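## Task

Job GT-3123 halted after its step 1, and the runs already done still count. Carry out step 2 only: take sample plate T46 from deck position D2, put it into TC's block, latch TC's lid, press BEGIN, and wait until the run has finished. The moved plate must sit flat within its locators with well A1 at the corner marked A1. TC, the gel base GB and the gel imager IM must finish no more than about a finger's width from their starting spots, upright and barely rotated. PCR plate M95 must still be on D3 as it was at the start. Nothing may rely on the robot holding it at the end, so release everything and move the grippers away.

## Robot and tools

Robot: two arms, left_arm and right_arm, each with a parallel two-finger gripper. Either arm may be used; the idle one can be parked out of the way. The arms must never collide or push on each other.

Frame: one scene frame for both arms. Origin on the tabletop midway between the arm bases, +x out over the table, +z up, left_arm on the +y side. The names left/right do not refer to image sides. Gripper fingers point along the gripper's own +z and close along its y. The reported end_effector_position is the point between the pads when closed; closed fingertips reach about 33 mm past it (about 9 mm when fully open), and closing pushes the tips roughly 24 mm farther out, so leave that clearance above surfaces. Printed hand positions can be a little off, more so at long reach.

The row: every motion command is one flat list of 20 numbers covering both arms: left_arm x, y, z, qw, qx, qy, qz, left_gripper position, force_limit, speed, then the same ten for right_arm/right_gripper. x, y, z are an absolute target position in metres in the scene frame; qw, qx, qy, qz an absolute target orientation quaternion, w first. position, force_limit and speed each lie in [-1, 1]. position: +1 fully open (140 mm), about -0.8 pads touching, -1 closes until blocked. force_limit: about 14 N at -1, 60 N at 0, 107 N at +1. speed: finger gap rate about 30 mm/s at -1, 140 at 0, 250 at +1. Resending a gripper's last three values leaves it unchanged; any different value (0 included) is a new command. To hold an arm still, resend its last reported full pose and gripper numbers; to keep an orientation, repeat the same quaternion every time.

Tools:
- execute_actions {"actions": [...], "pictures": bool}. An empty list just returns state (with pictures). One action: {"rows": [[20 numbers], ...], "steps": n}, up to 15 rows and 15 steps (1/30 s each, minimum 7); each row is one step, the last row repeats. One wait: {"steps": n} up to 300, counted from the previous result. A refused call does nothing; a target more than 0.6 m from the arm's last reported position along any gripper axis is refused. Each step the commanded pose is clipped to within 70 mm and 16 degrees of the measured pose, so long reaches need several calls.
- move {"target": [20 numbers], "speed": m/s 0.002 to 0.5, default 0.25}. Straight-line paths to the absolute poses, 0.5 to 10 s, all ending together; gripper numbers are applied at the start. Paths do not avoid obstacles or the other arm, and hands may lag, stray or overshoot speed. The result adds a "move:" line: done, off_target, moving, held or fault, plus limits (paced = target clipped; held = some steps blocked) and each gripper's distance from target.
- wait {"seconds": 0 to 10}: let the scene run, sending nothing.
- zoom_image {"camera", "region": [x0, y0, x1, y1]} in image pixels, at most 504x504. Cameras: cam_head_left and cam_head_right (896x504), cam_left_wrist and cam_right_wrist (616x616).
- finished_scene {"scene": 1 or 2}: ends that scene for good; call it only when the goal holds.

Results: a state line per arm with position and quaternion; "Hand target" lines when nothing is pending; object_status 0 moving, 1 stopped while opening, 2 stopped on something while closing (a grip), 3 reached target or pads met; position_measured in counts (3 open, 230 pads together). "pose unreachable" and HELD mark steps a clearance check altered or blocked. MOTOR HOT warns of heating from held loads. Seven steps of each action run after its result is taken, while you think; the simulation keeps running during replies.

Stations: D1, D2, D3 are handler deck positions, D1 leftmost when facing the handler. LH sits in front of TC's panel; START is the left of its two buttons and only starts a run when LH's lamp is green. The handler's light strip is green only while a run is active. If the moving head is obstructed, the strip goes red; after LH's lamp also turns red, START parks the head. A run with an unseated plate does not count even though nothing shows it; runs can be repeated. On labelled items, A1 is at the labelled short end, in the corner far from the labelled long side. TC has a hand lid: lower it gently, never let it drop or slam. Plates may stick in TC's block. TC, GB and IM are free-standing, so do not bump them.

Cautions: grip with position -1 and confirm object_status 2; to squeeze harder raise force_limit and change position between -1 and -0.98. Approach contacts slowly and aim only just at the surface: the arms are stiff, and a torque at a joint's limit (152 N m waist/shoulder/elbow, 38 N m wrist joints, including carried weight) or 150 N external force stops that arm for 10 s. Loose objects may get brief outside pushes. Never let anything fall or leave the table. Press buttons lightly, release plates seated, then open and retreat.

Each tool is called after "Request:" as a command line: name --argument value for each argument, lists and objects as JSON in quotes; but a table of rows of numbers goes row by row, as --pt "numbers of a row", without its own name.

## Session

Request:
execute_actions --actions '[]'

Scene clock: 0.00 s of 8400.00 s.
left_arm: end_effector_position=(+0.2675, +0.2588, +0.2826) position_measured=3 object_status=3 end_effector_quat_wxyz=(+0.240, +0.854, -0.462, -0.013) | right_arm: end_effector_position=(+0.4159, -0.1551, +0.3574) position_measured=3 object_status=3 end_effector_quat_wxyz=(-0.007, +0.746, -0.666, +0.001)
Joint positions: left_arm=[ 0.331 -0.072 -0.15   0.293 -1.883  0.222] | right_arm=[ 0.72  -0.022  0.258  0.002 -1.837 -0.73 ]
Joint velocities: left_arm=[ 0.     0.    -0.001 -0.001  0.    -0.   ] | right_arm=[-0.  0. -0. -0. -0. -0.]
Hand target (left_arm): +0.268, +0.259, +0.283; +0.240, +0.854, -0.462, -0.013
Hand target (right_arm): +0.416, -0.155, +0.357; -0.007, +0.746, -0.666, +0.001

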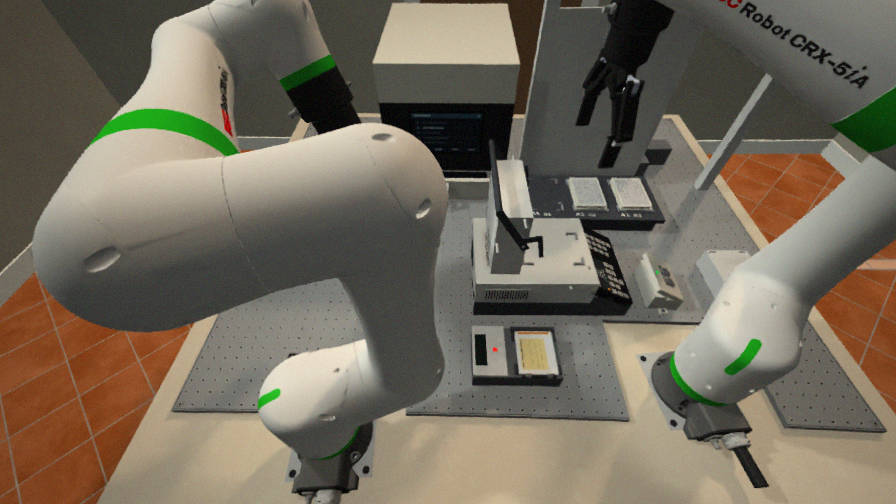

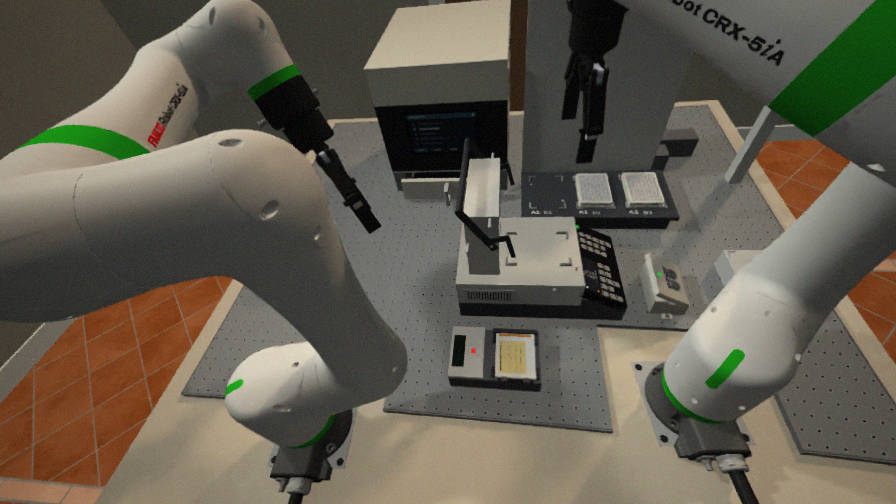

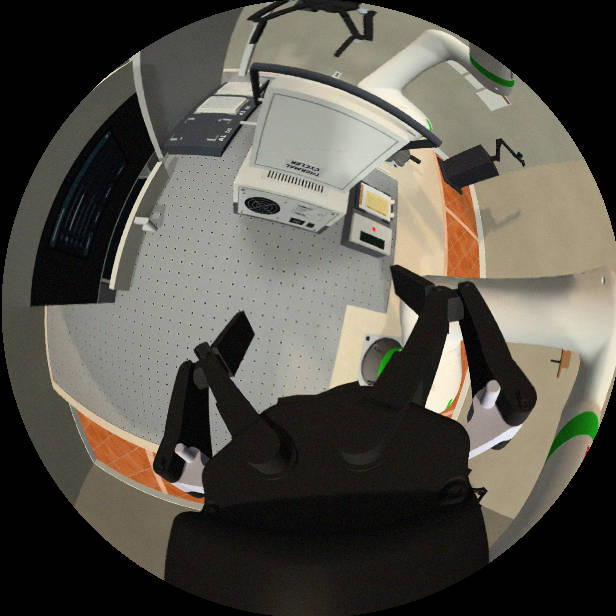

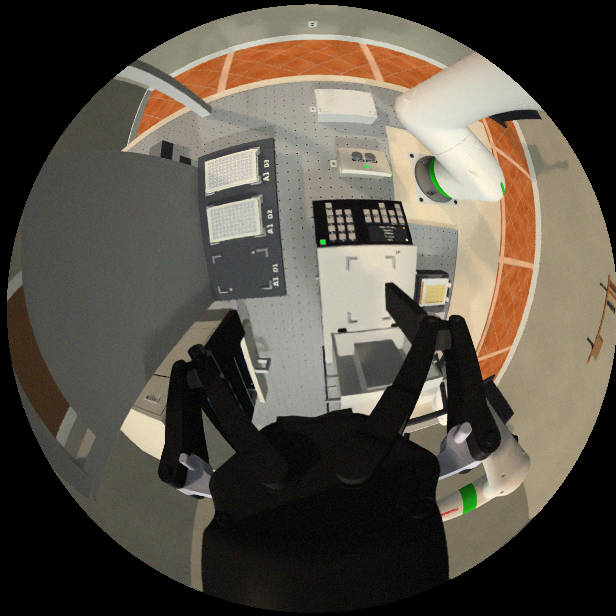

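Request:
zoom_image --camera "cam_right_wrist" --region '[180, 130, 460, 420]'

Request:
zoom_image --camera "cam_head_right" --region '[440, 130, 700, 330]'

Region (180, 130, 460, 420) of cam_right_wrist's 616x616 image, scaled by 1.738, with more detail than that image has; it fills the left 487 columns of this view, and the rest is white.

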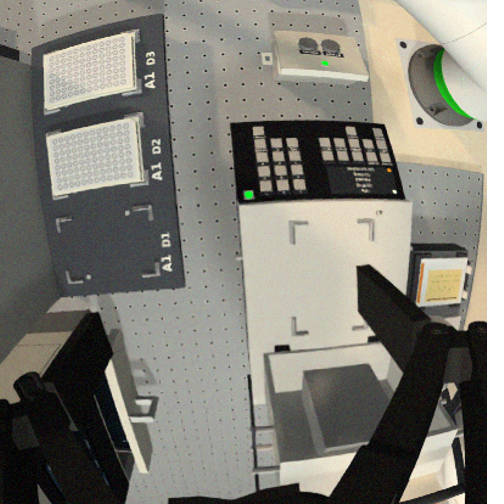

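Region (440, 130, 700, 330) of cam_head_right's 896x504 image, scaled by 1.938, with more detail than that image has; it fills the top 388 rows of this view, and the rest is white.

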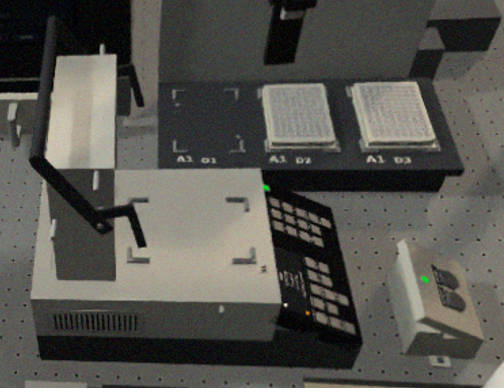

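Request:
move --target '[0.22,0.16,0.44,0.259,0.966,0,0,-0.35,-0.3,0,0.577,-0.258,0.17,0,0.009,1,0,0.3,0.3,0]' --speed 0.3

Request:
zoom_image --camera "cam_right_wrist" --region '[210, 200, 420, 400]'

Scene clock: 4.33 s of 8400.00 s.
left_arm: end_effector_position=(+0.2204, +0.1599, +0.4399) position_measured=173 object_status=3 end_effector_quat_wxyz=(+0.259, +0.966, +0.000, +0.000) | right_arm: end_effector_position=(+0.5763, -0.2582, +0.1696) position_measured=91 object_status=3 end_effector_quat_wxyz=(-0.000, +0.010, +1.000, +0.001)
Joint positions: left_arm=[ 0.257 -0.335 -0.072  0.539 -1.956  1.43 ] | right_arm=[ 0.332  0.248  0.117 -0.003 -1.439 -2.044]
Joint velocities: left_arm=[-0.    -0.     0.002 -0.001 -0.     0.003] | right_arm=[-0.001  0.001  0.     0.002  0.    -0.003]
Hand target (left_arm): +0.220, +0.160, +0.440; +0.259, +0.966, +0.000, +0.000
Hand target (right_arm): +0.576, -0.258, +0.170; -0.000, +0.010, +1.000, +0.001
Off the commanded pose (left_arm): 0.000 m, 0 deg.
Off the commanded pose (right_arm): 0.001 m, 0 deg.
Kept back: nothing.
move: done

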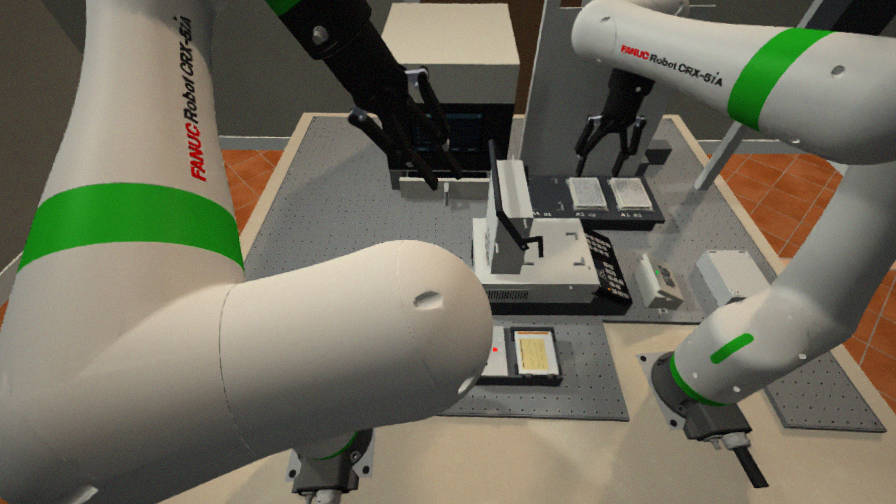

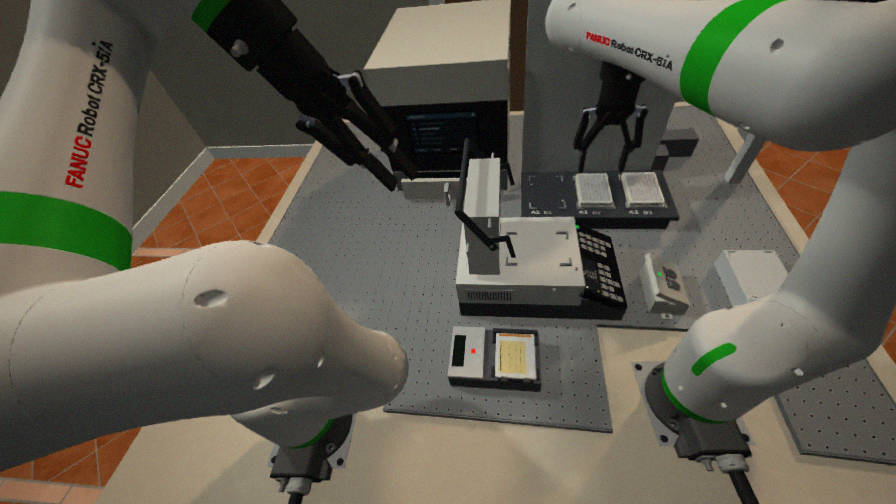

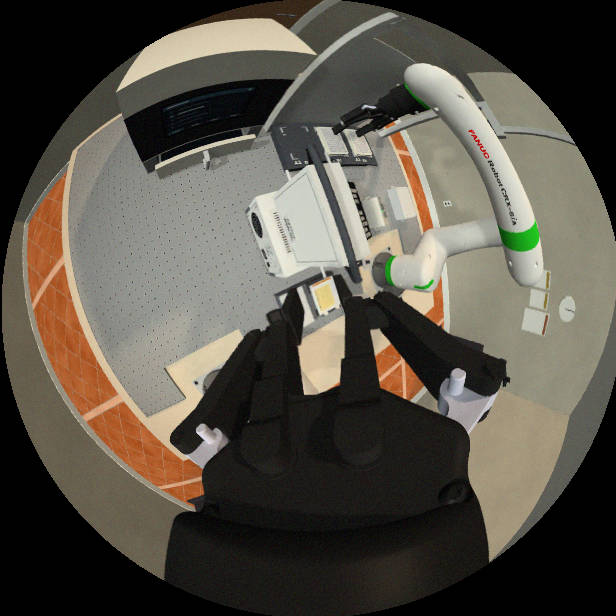

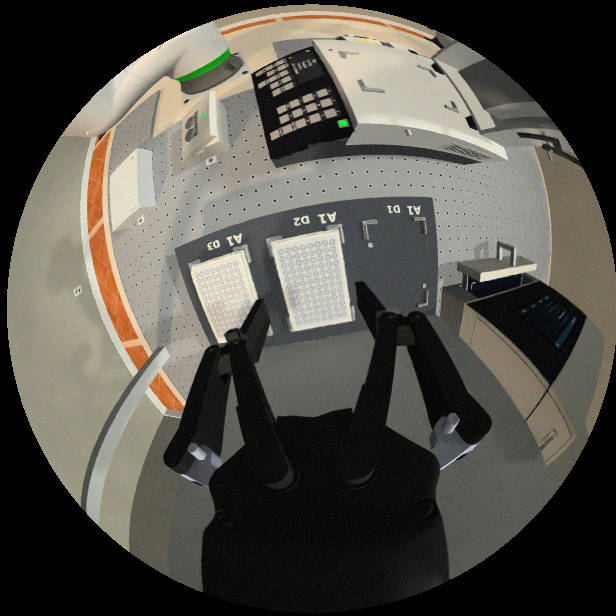

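Region (210, 200, 420, 400) of cam_right_wrist's 616x616 image, scaled by 2.400, with more detail than that image has; it fills the top 480 rows of this view, and the rest is white.

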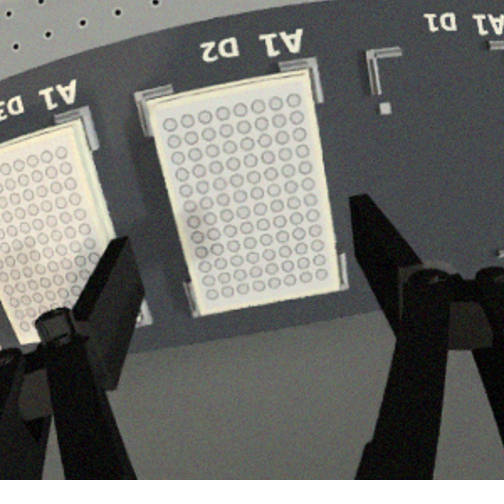

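Request:
move --target '[0.22,0.16,0.44,0.259,0.966,0,0,-0.35,-0.3,0,0.577,-0.25,0.132,0,0,1,0,0.3,0.3,0]' --speed 0.06

Request:
zoom_image --camera "cam_right_wrist" --region '[210, 200, 420, 400]'

Request:
zoom_image --camera "cam_head_right" --region '[550, 150, 680, 230]'

Scene clock: 5.80 s of 8400.00 s.
left_arm: end_effector_position=(+0.2200, +0.1600, +0.4400) position_measured=173 object_status=3 end_effector_quat_wxyz=(+0.259, +0.966, -0.000, -0.000) | right_arm: end_effector_position=(+0.5768, -0.2501, +0.1321) position_measured=91 object_status=3 end_effector_quat_wxyz=(+0.000, +0.000, +1.000, -0.000)
Joint positions: left_arm=[ 0.257 -0.335 -0.072  0.539 -1.957  1.429] | right_arm=[ 0.347  0.269  0.054  0.    -1.356 -2.041]
Joint velocities: left_arm=[-0.002  0.     0.     0.    -0.    -0.001] | right_arm=[ 0.     0.    -0.001 -0.     0.002 -0.   ]
Hand target (left_arm): +0.220, +0.160, +0.440; +0.259, +0.966, +0.000, -0.000
Hand target (right_arm): +0.577, -0.250, +0.132; +0.000, +0.000, +1.000, -0.000
Off the commanded pose (left_arm): 0.000 m, 0 deg.
Off the commanded pose (right_arm): 0.000 m, 0 deg.
Kept back: nothing.
move: done

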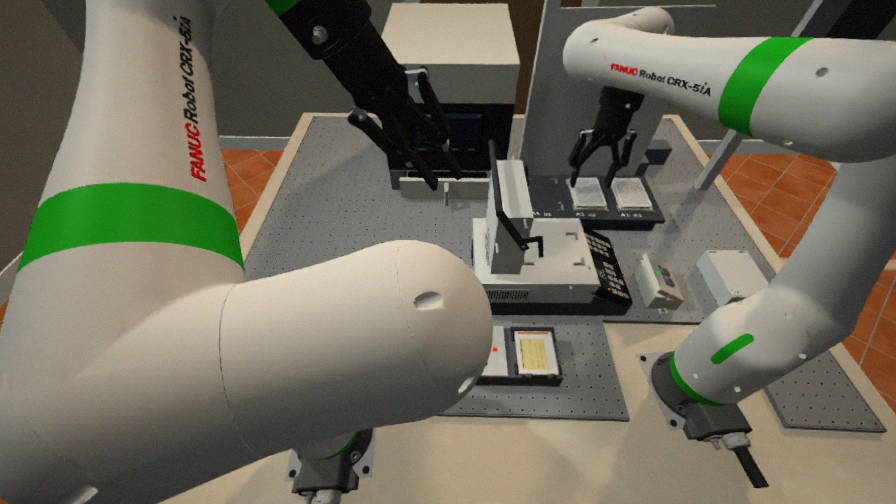

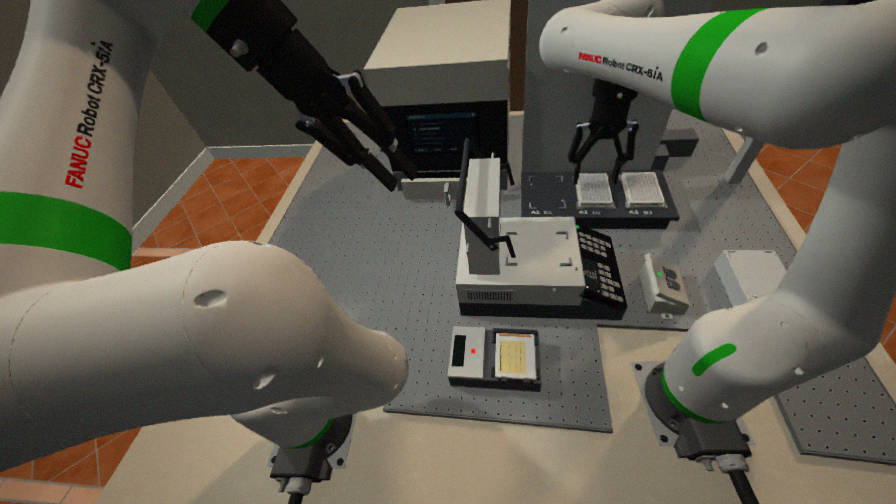

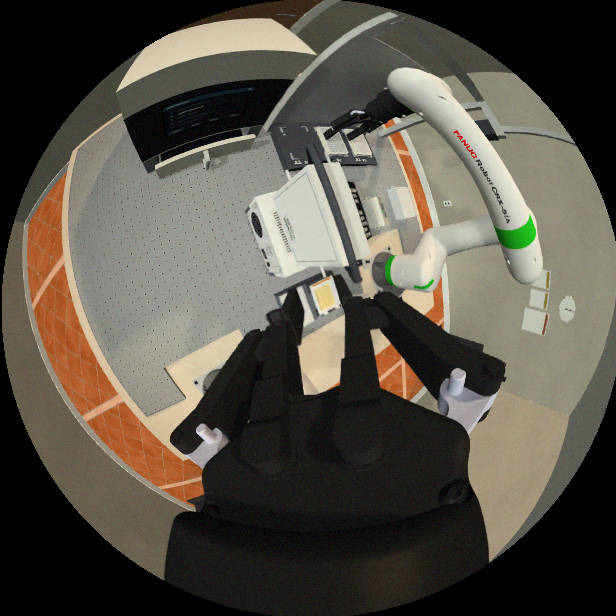

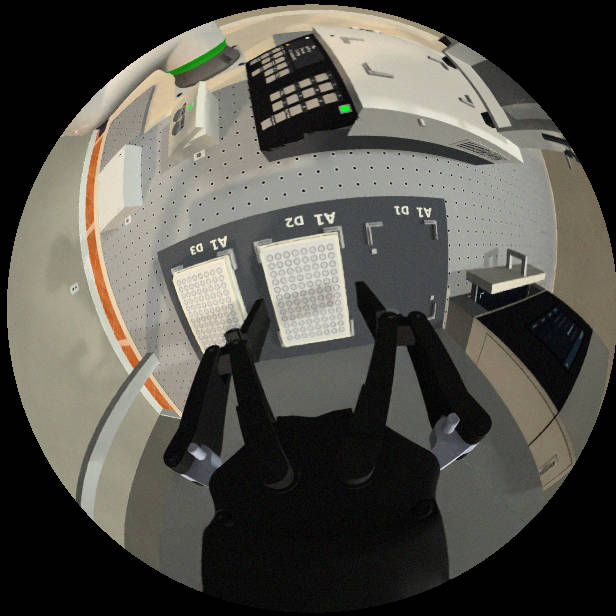

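Region (210, 200, 420, 400) of cam_right_wrist's 616x616 image, scaled by 2.400, with more detail than that image has; it fills the top 480 rows of this view, and the rest is white.

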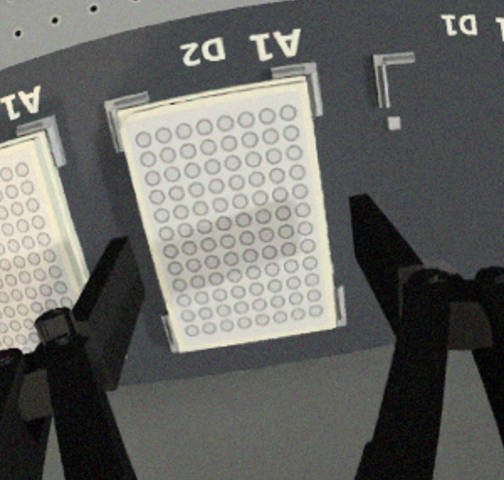

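Region (550, 150, 680, 230) of cam_head_right's 896x504 image, scaled by 3.877, with more detail than that image has; it fills the top 310 rows of this view, and the rest is white.

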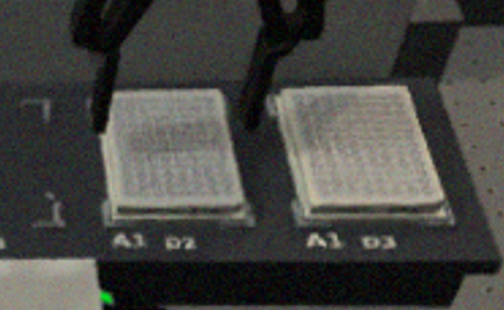

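Request:
move --target '[0.22,0.16,0.44,0.259,0.966,0,0,-0.35,-0.3,0,0.576,-0.2515,0.108,0,0,1,0,0.3,0.3,0]' --speed 0.03

Request:
zoom_image --camera "cam_right_wrist" --region '[210, 200, 420, 400]'

Request:
zoom_image --camera "cam_head_right" --region '[550, 150, 680, 230]'

Scene clock: 7.40 s of 8400.00 s.
left_arm: end_effector_position=(+0.2200, +0.1600, +0.4400) position_measured=173 object_status=3 end_effector_quat_wxyz=(+0.259, +0.966, +0.000, +0.000) | right_arm: end_effector_position=(+0.5759, -0.2516, +0.1081) position_measured=91 object_status=3 end_effector_quat_wxyz=(+0.000, +0.000, +1.000, -0.000)
Joint positions: left_arm=[ 0.257 -0.335 -0.072  0.539 -1.957  1.429] | right_arm=[ 0.345  0.28   0.011  0.    -1.301 -2.039]
Joint velocities: left_arm=[-0.002 -0.     0.001  0.    -0.     0.   ] | right_arm=[ 0.001 -0.    -0.001 -0.     0.002  0.   ]
Hand target (left_arm): +0.220, +0.160, +0.440; +0.259, +0.966, +0.000, -0.000
Hand target (right_arm): +0.576, -0.252, +0.108; +0.000, +0.000, +1.000, -0.000
Off the commanded pose (left_arm): 0.000 m, 0 deg.
Off the commanded pose (right_arm): 0.000 m, 0 deg.
Kept back: nothing.
move: done

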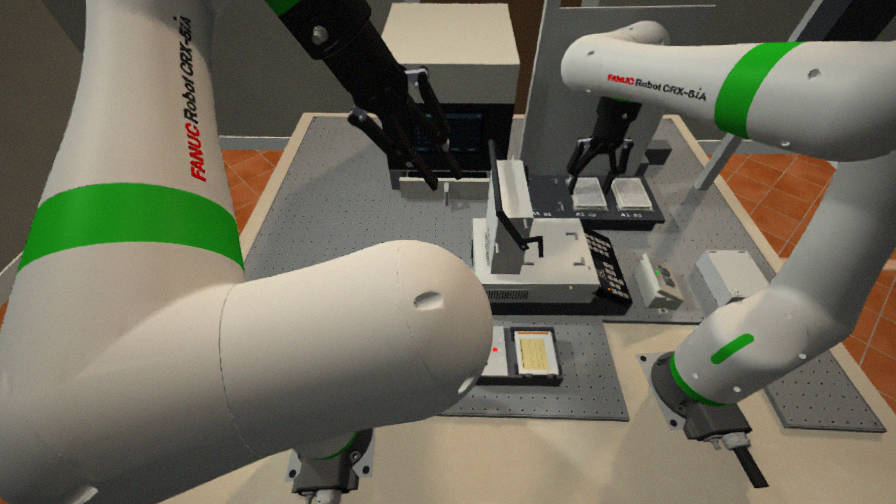

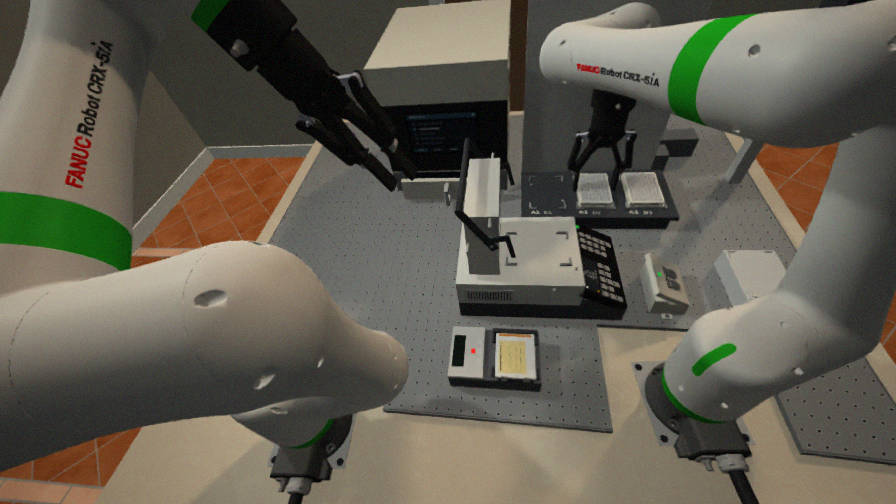

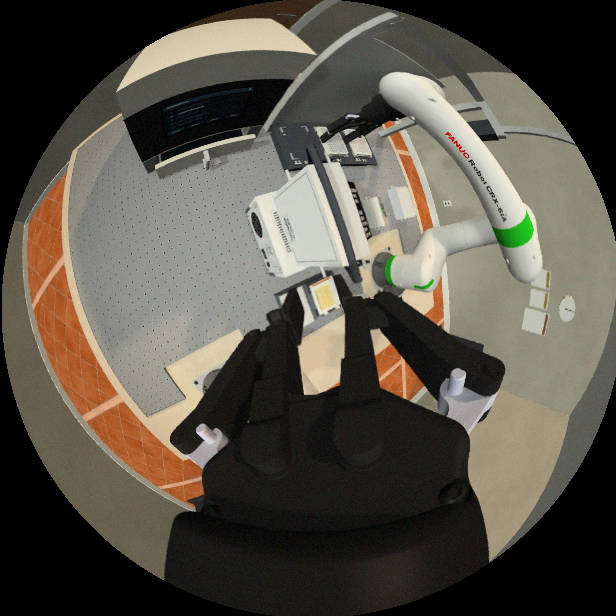

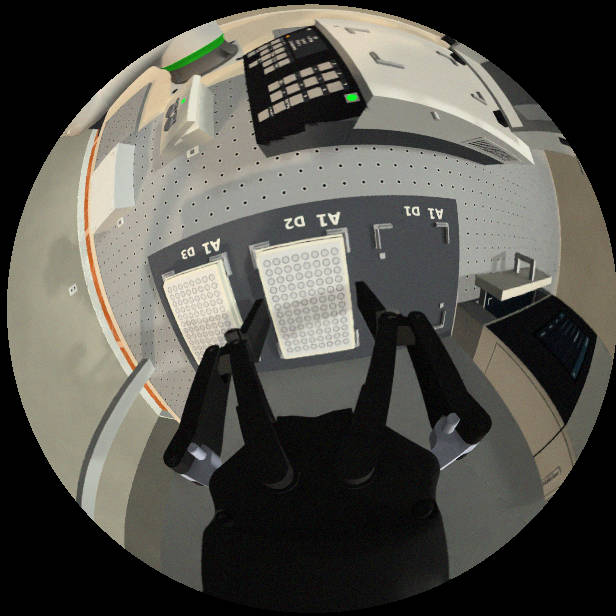

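Region (210, 200, 420, 400) of cam_right_wrist's 616x616 image, scaled by 2.400, with more detail than that image has; it fills the top 480 rows of this view, and the rest is white.

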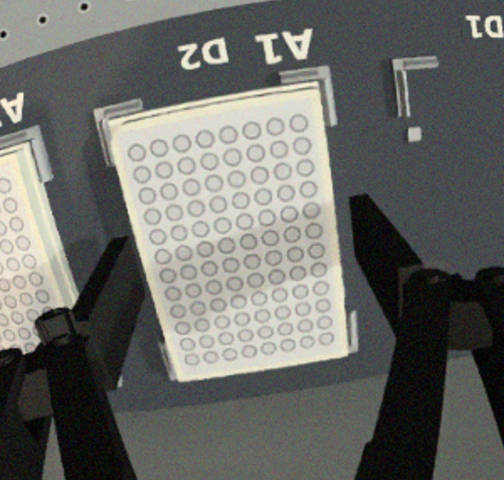

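Region (550, 150, 680, 230) of cam_head_right's 896x504 image, scaled by 3.877, with more detail than that image has; it fills the top 310 rows of this view, and the rest is white.

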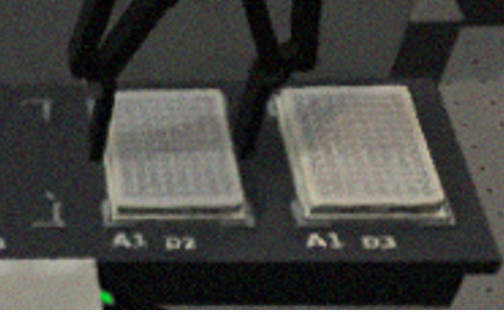

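Request:
move --target '[0.22,0.16,0.44,0.259,0.966,0,0,-0.35,-0.3,0,0.576,-0.253,0.1025,0,0,1,0,0.3,0.3,0]' --speed 0.01

Request:
zoom_image --camera "cam_right_wrist" --region '[210, 200, 420, 400]'

Scene clock: 8.53 s of 8400.00 s.
left_arm: end_effector_position=(+0.2200, +0.1600, +0.4400) position_measured=173 object_status=3 end_effector_quat_wxyz=(+0.259, +0.966, -0.000, +0.000) | right_arm: end_effector_position=(+0.5760, -0.2530, +0.1025) position_measured=91 object_status=3 end_effector_quat_wxyz=(+0.000, +0.000, +1.000, -0.000)
Joint positions: left_arm=[ 0.257 -0.335 -0.072  0.539 -1.957  1.429] | right_arm=[ 0.343  0.283  0.002  0.    -1.289 -2.036]
Joint velocities: left_arm=[-0.    -0.     0.002  0.     0.    -0.001] | right_arm=[ 0.     0.001 -0.001  0.     0.001  0.   ]
Hand target (left_arm): +0.220, +0.160, +0.440; +0.259, +0.966, -0.000, +0.000
Hand target (right_arm): +0.576, -0.253, +0.103; +0.000, +0.000, +1.000, +0.000
Off the commanded pose (left_arm): 0.000 m, 0 deg.
Off the commanded pose (right_arm): 0.000 m, 0 deg.
Kept back: nothing.
move: done

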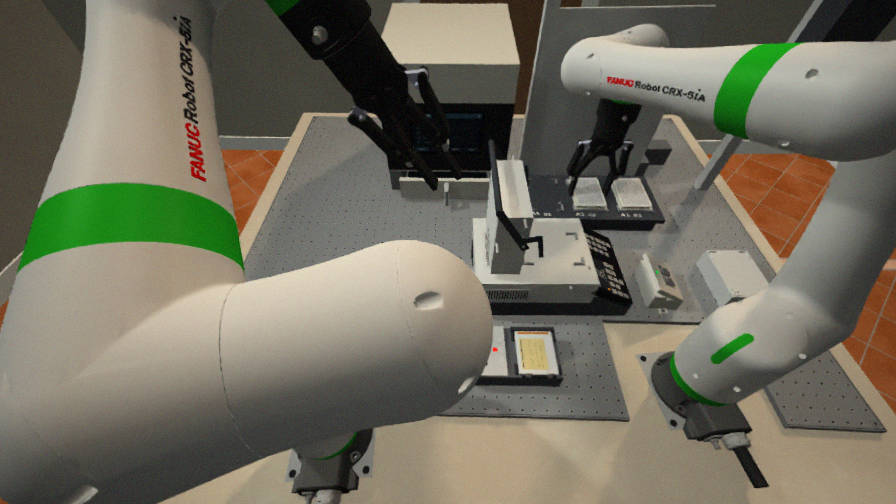

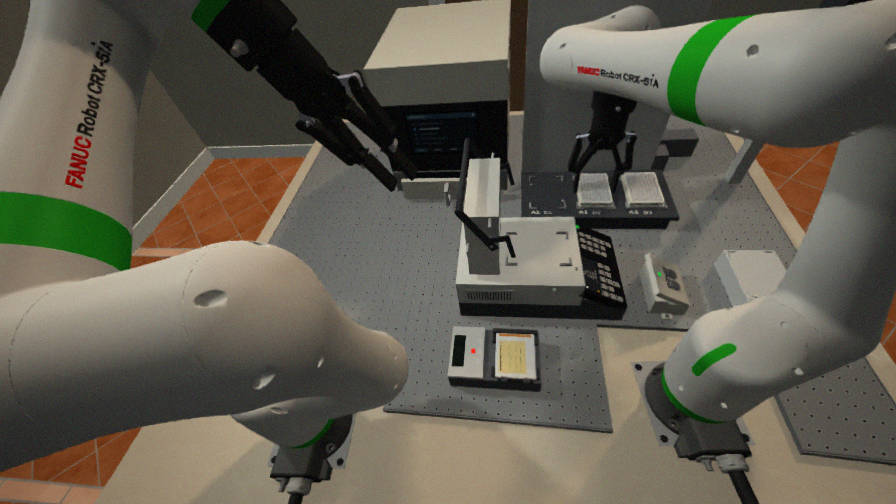

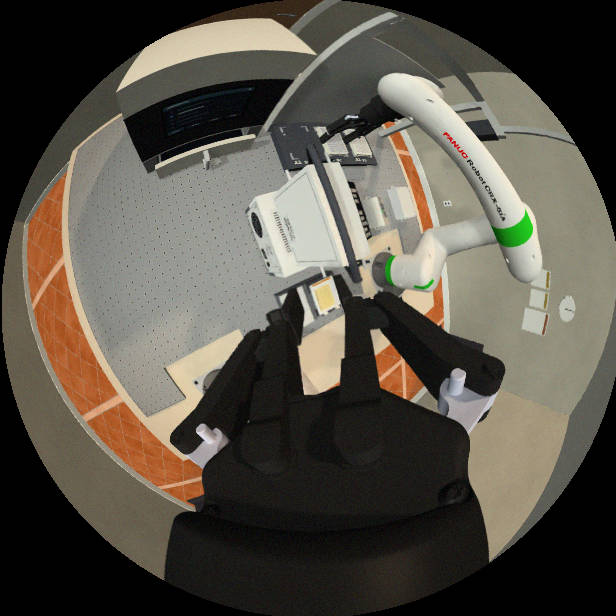

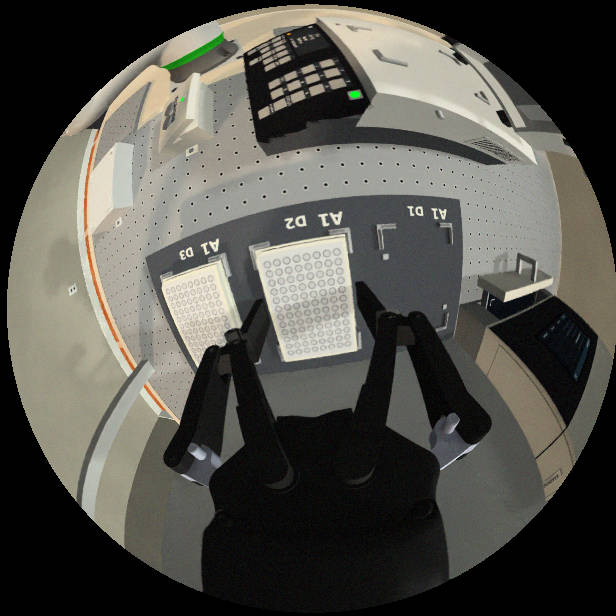

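Region (210, 200, 420, 400) of cam_right_wrist's 616x616 image, scaled by 2.400, with more detail than that image has; it fills the top 480 rows of this view, and the rest is white.

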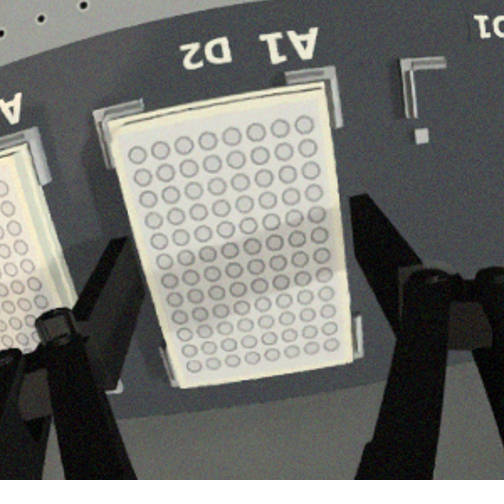

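Request:
move --target '[0.22,0.16,0.44,0.259,0.966,0,0,-0.35,-0.3,0,0.576,-0.2533,0.1005,0,0,1,0,0.3,0.3,0]' --speed 0.006

Request:
move --target '[0.22,0.16,0.44,0.259,0.966,0,0,-0.35,-0.3,0,0.576,-0.2533,0.1005,0,0,1,0,-1,0.3,-0.8]' --speed 0.006

Request:
zoom_image --camera "cam_right_wrist" --region '[210, 200, 420, 400]'

Scene clock: 9.67 s of 8400.00 s.
left_arm: end_effector_position=(+0.2200, +0.1600, +0.4400) position_measured=173 object_status=3 end_effector_quat_wxyz=(+0.259, +0.966, -0.000, -0.000) | right_arm: end_effector_position=(+0.5760, -0.2533, +0.1005) position_measured=91 object_status=3 end_effector_quat_wxyz=(+0.000, +0.000, +1.000, +0.000)
Joint positions: left_arm=[ 0.257 -0.335 -0.072  0.539 -1.957  1.429] | right_arm=[ 0.342  0.285 -0.002 -0.    -1.284 -2.036]
Joint velocities: left_arm=[-0.    -0.    -0.     0.    -0.001  0.001] | right_arm=[-0.    -0.001 -0.    -0.     0.     0.   ]
Hand target (left_arm): +0.220, +0.160, +0.440; +0.259, +0.966, -0.000, +0.000
Hand target (right_arm): +0.576, -0.253, +0.101; +0.000, +0.000, +1.000, -0.000
Off the commanded pose (left_arm): 0.000 m, 0 deg.
Off the commanded pose (right_arm): 0.000 m, 0 deg.
Kept back: nothing.
move: done

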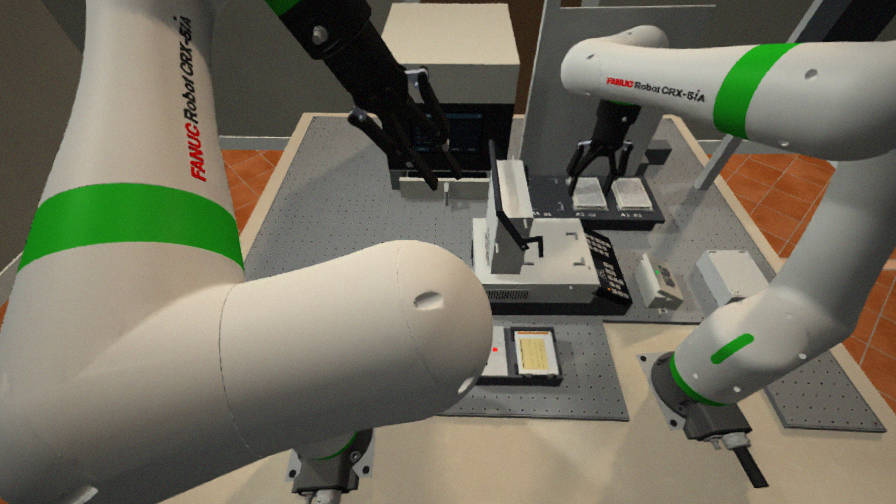

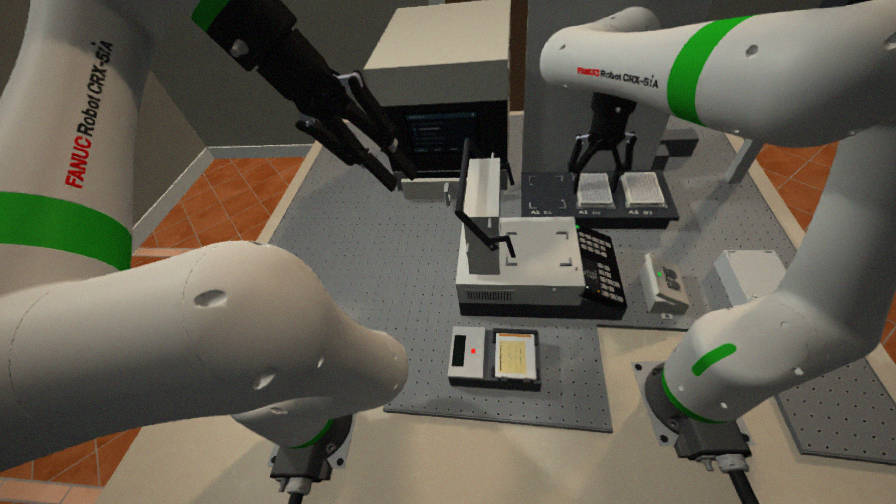

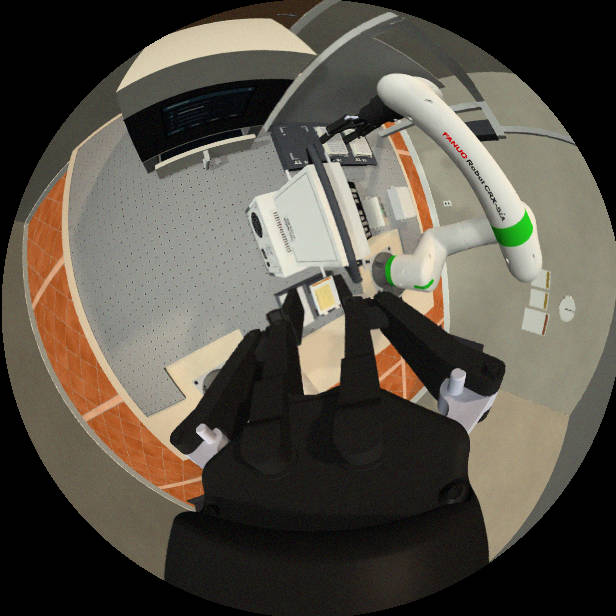

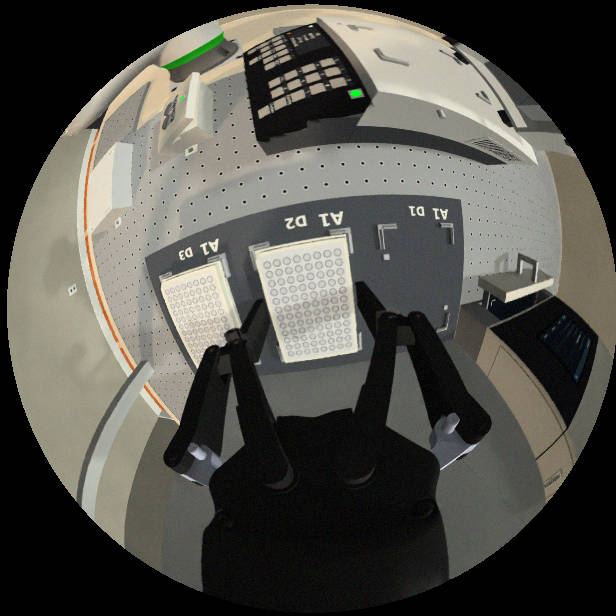

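Scene clock: 10.37 s of 8400.00 s.
left_arm: end_effector_position=(+0.2200, +0.1600, +0.4400) position_measured=173 object_status=3 end_effector_quat_wxyz=(+0.259, +0.966, -0.000, -0.000) | right_arm: end_effector_position=(+0.5760, -0.2533, +0.1005) position_measured=111 object_status=2 end_effector_quat_wxyz=(+0.000, +0.000, +1.000, +0.000)
Joint positions: left_arm=[ 0.257 -0.335 -0.072  0.539 -1.957  1.429] | right_arm=[ 0.342  0.285 -0.002 -0.    -1.284 -2.036]
Joint velocities: left_arm=[ 0.001 -0.     0.002 -0.    -0.     0.   ] | right_arm=[ 0.    -0.     0.     0.    -0.001 -0.   ]
Hand target (left_arm): +0.220, +0.160, +0.440; +0.259, +0.966, -0.000, +0.000
Hand target (right_arm): +0.576, -0.253, +0.100; +0.000, +0.000, +1.000, +0.000
Off the commanded pose (left_arm): 0.000 m, 0 deg.
Off the commanded pose (right_arm): 0.000 m, 0 deg.
Kept back: nothing.
move: done

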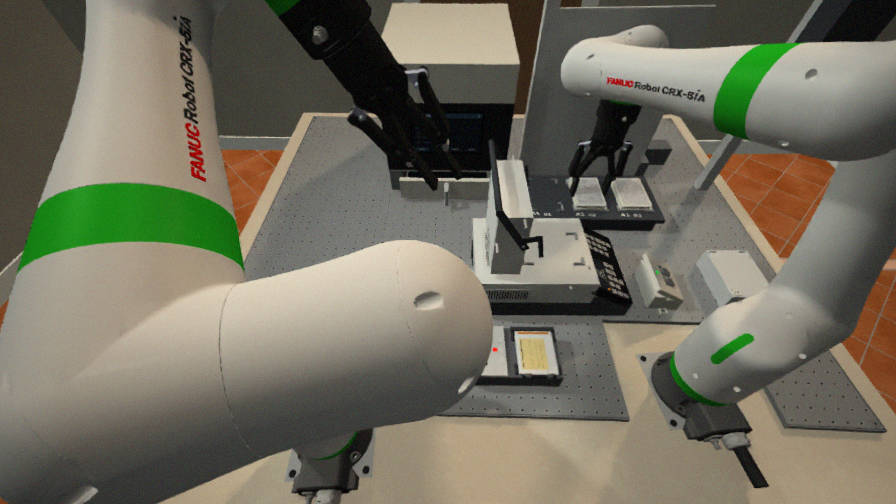

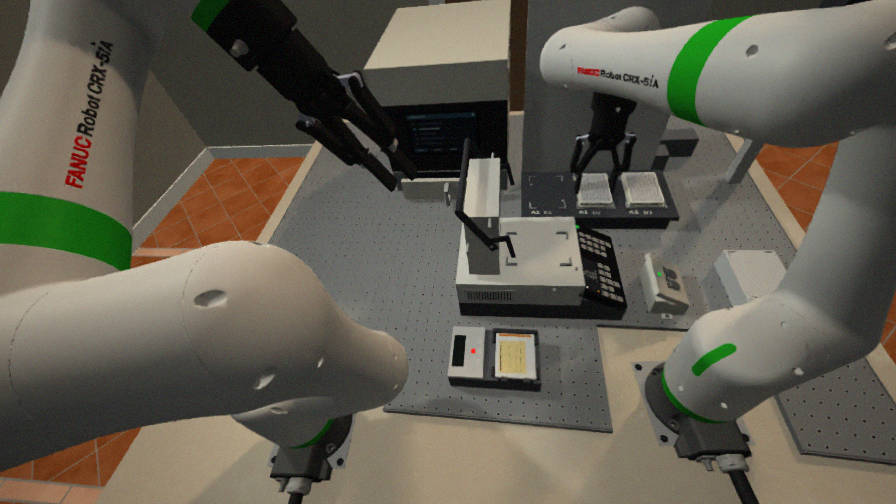

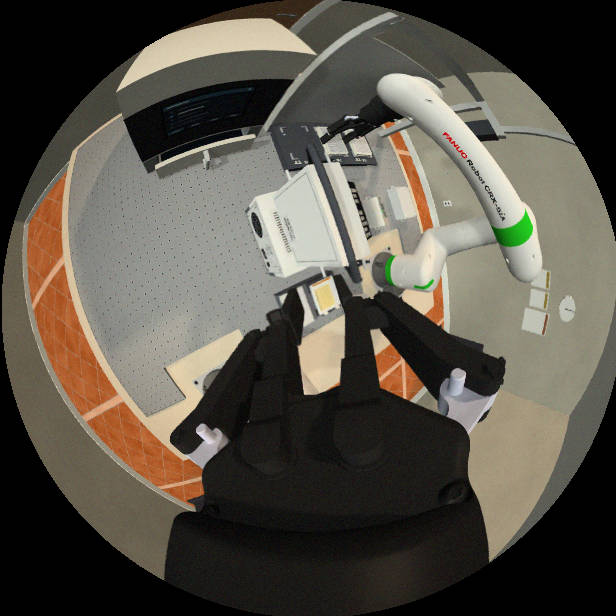

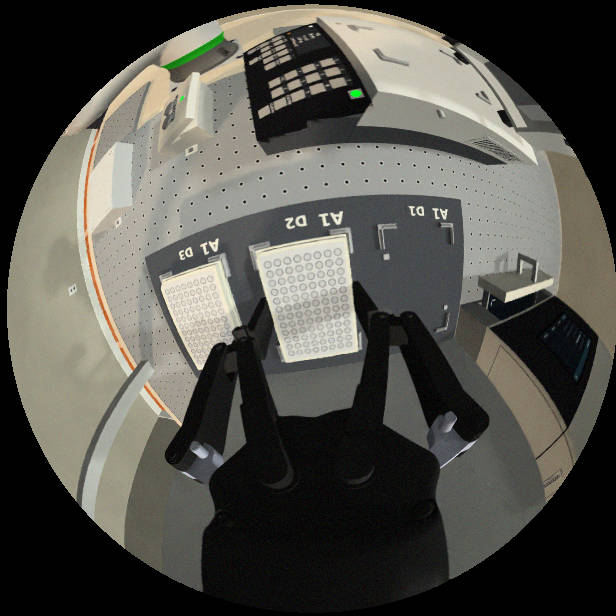

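Region (210, 200, 420, 400) of cam_right_wrist's 616x616 image, scaled by 2.400, with more detail than that image has; it fills the top 480 rows of this view, and the rest is white.

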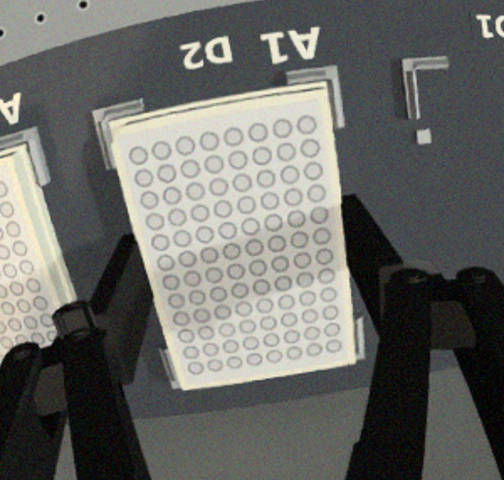

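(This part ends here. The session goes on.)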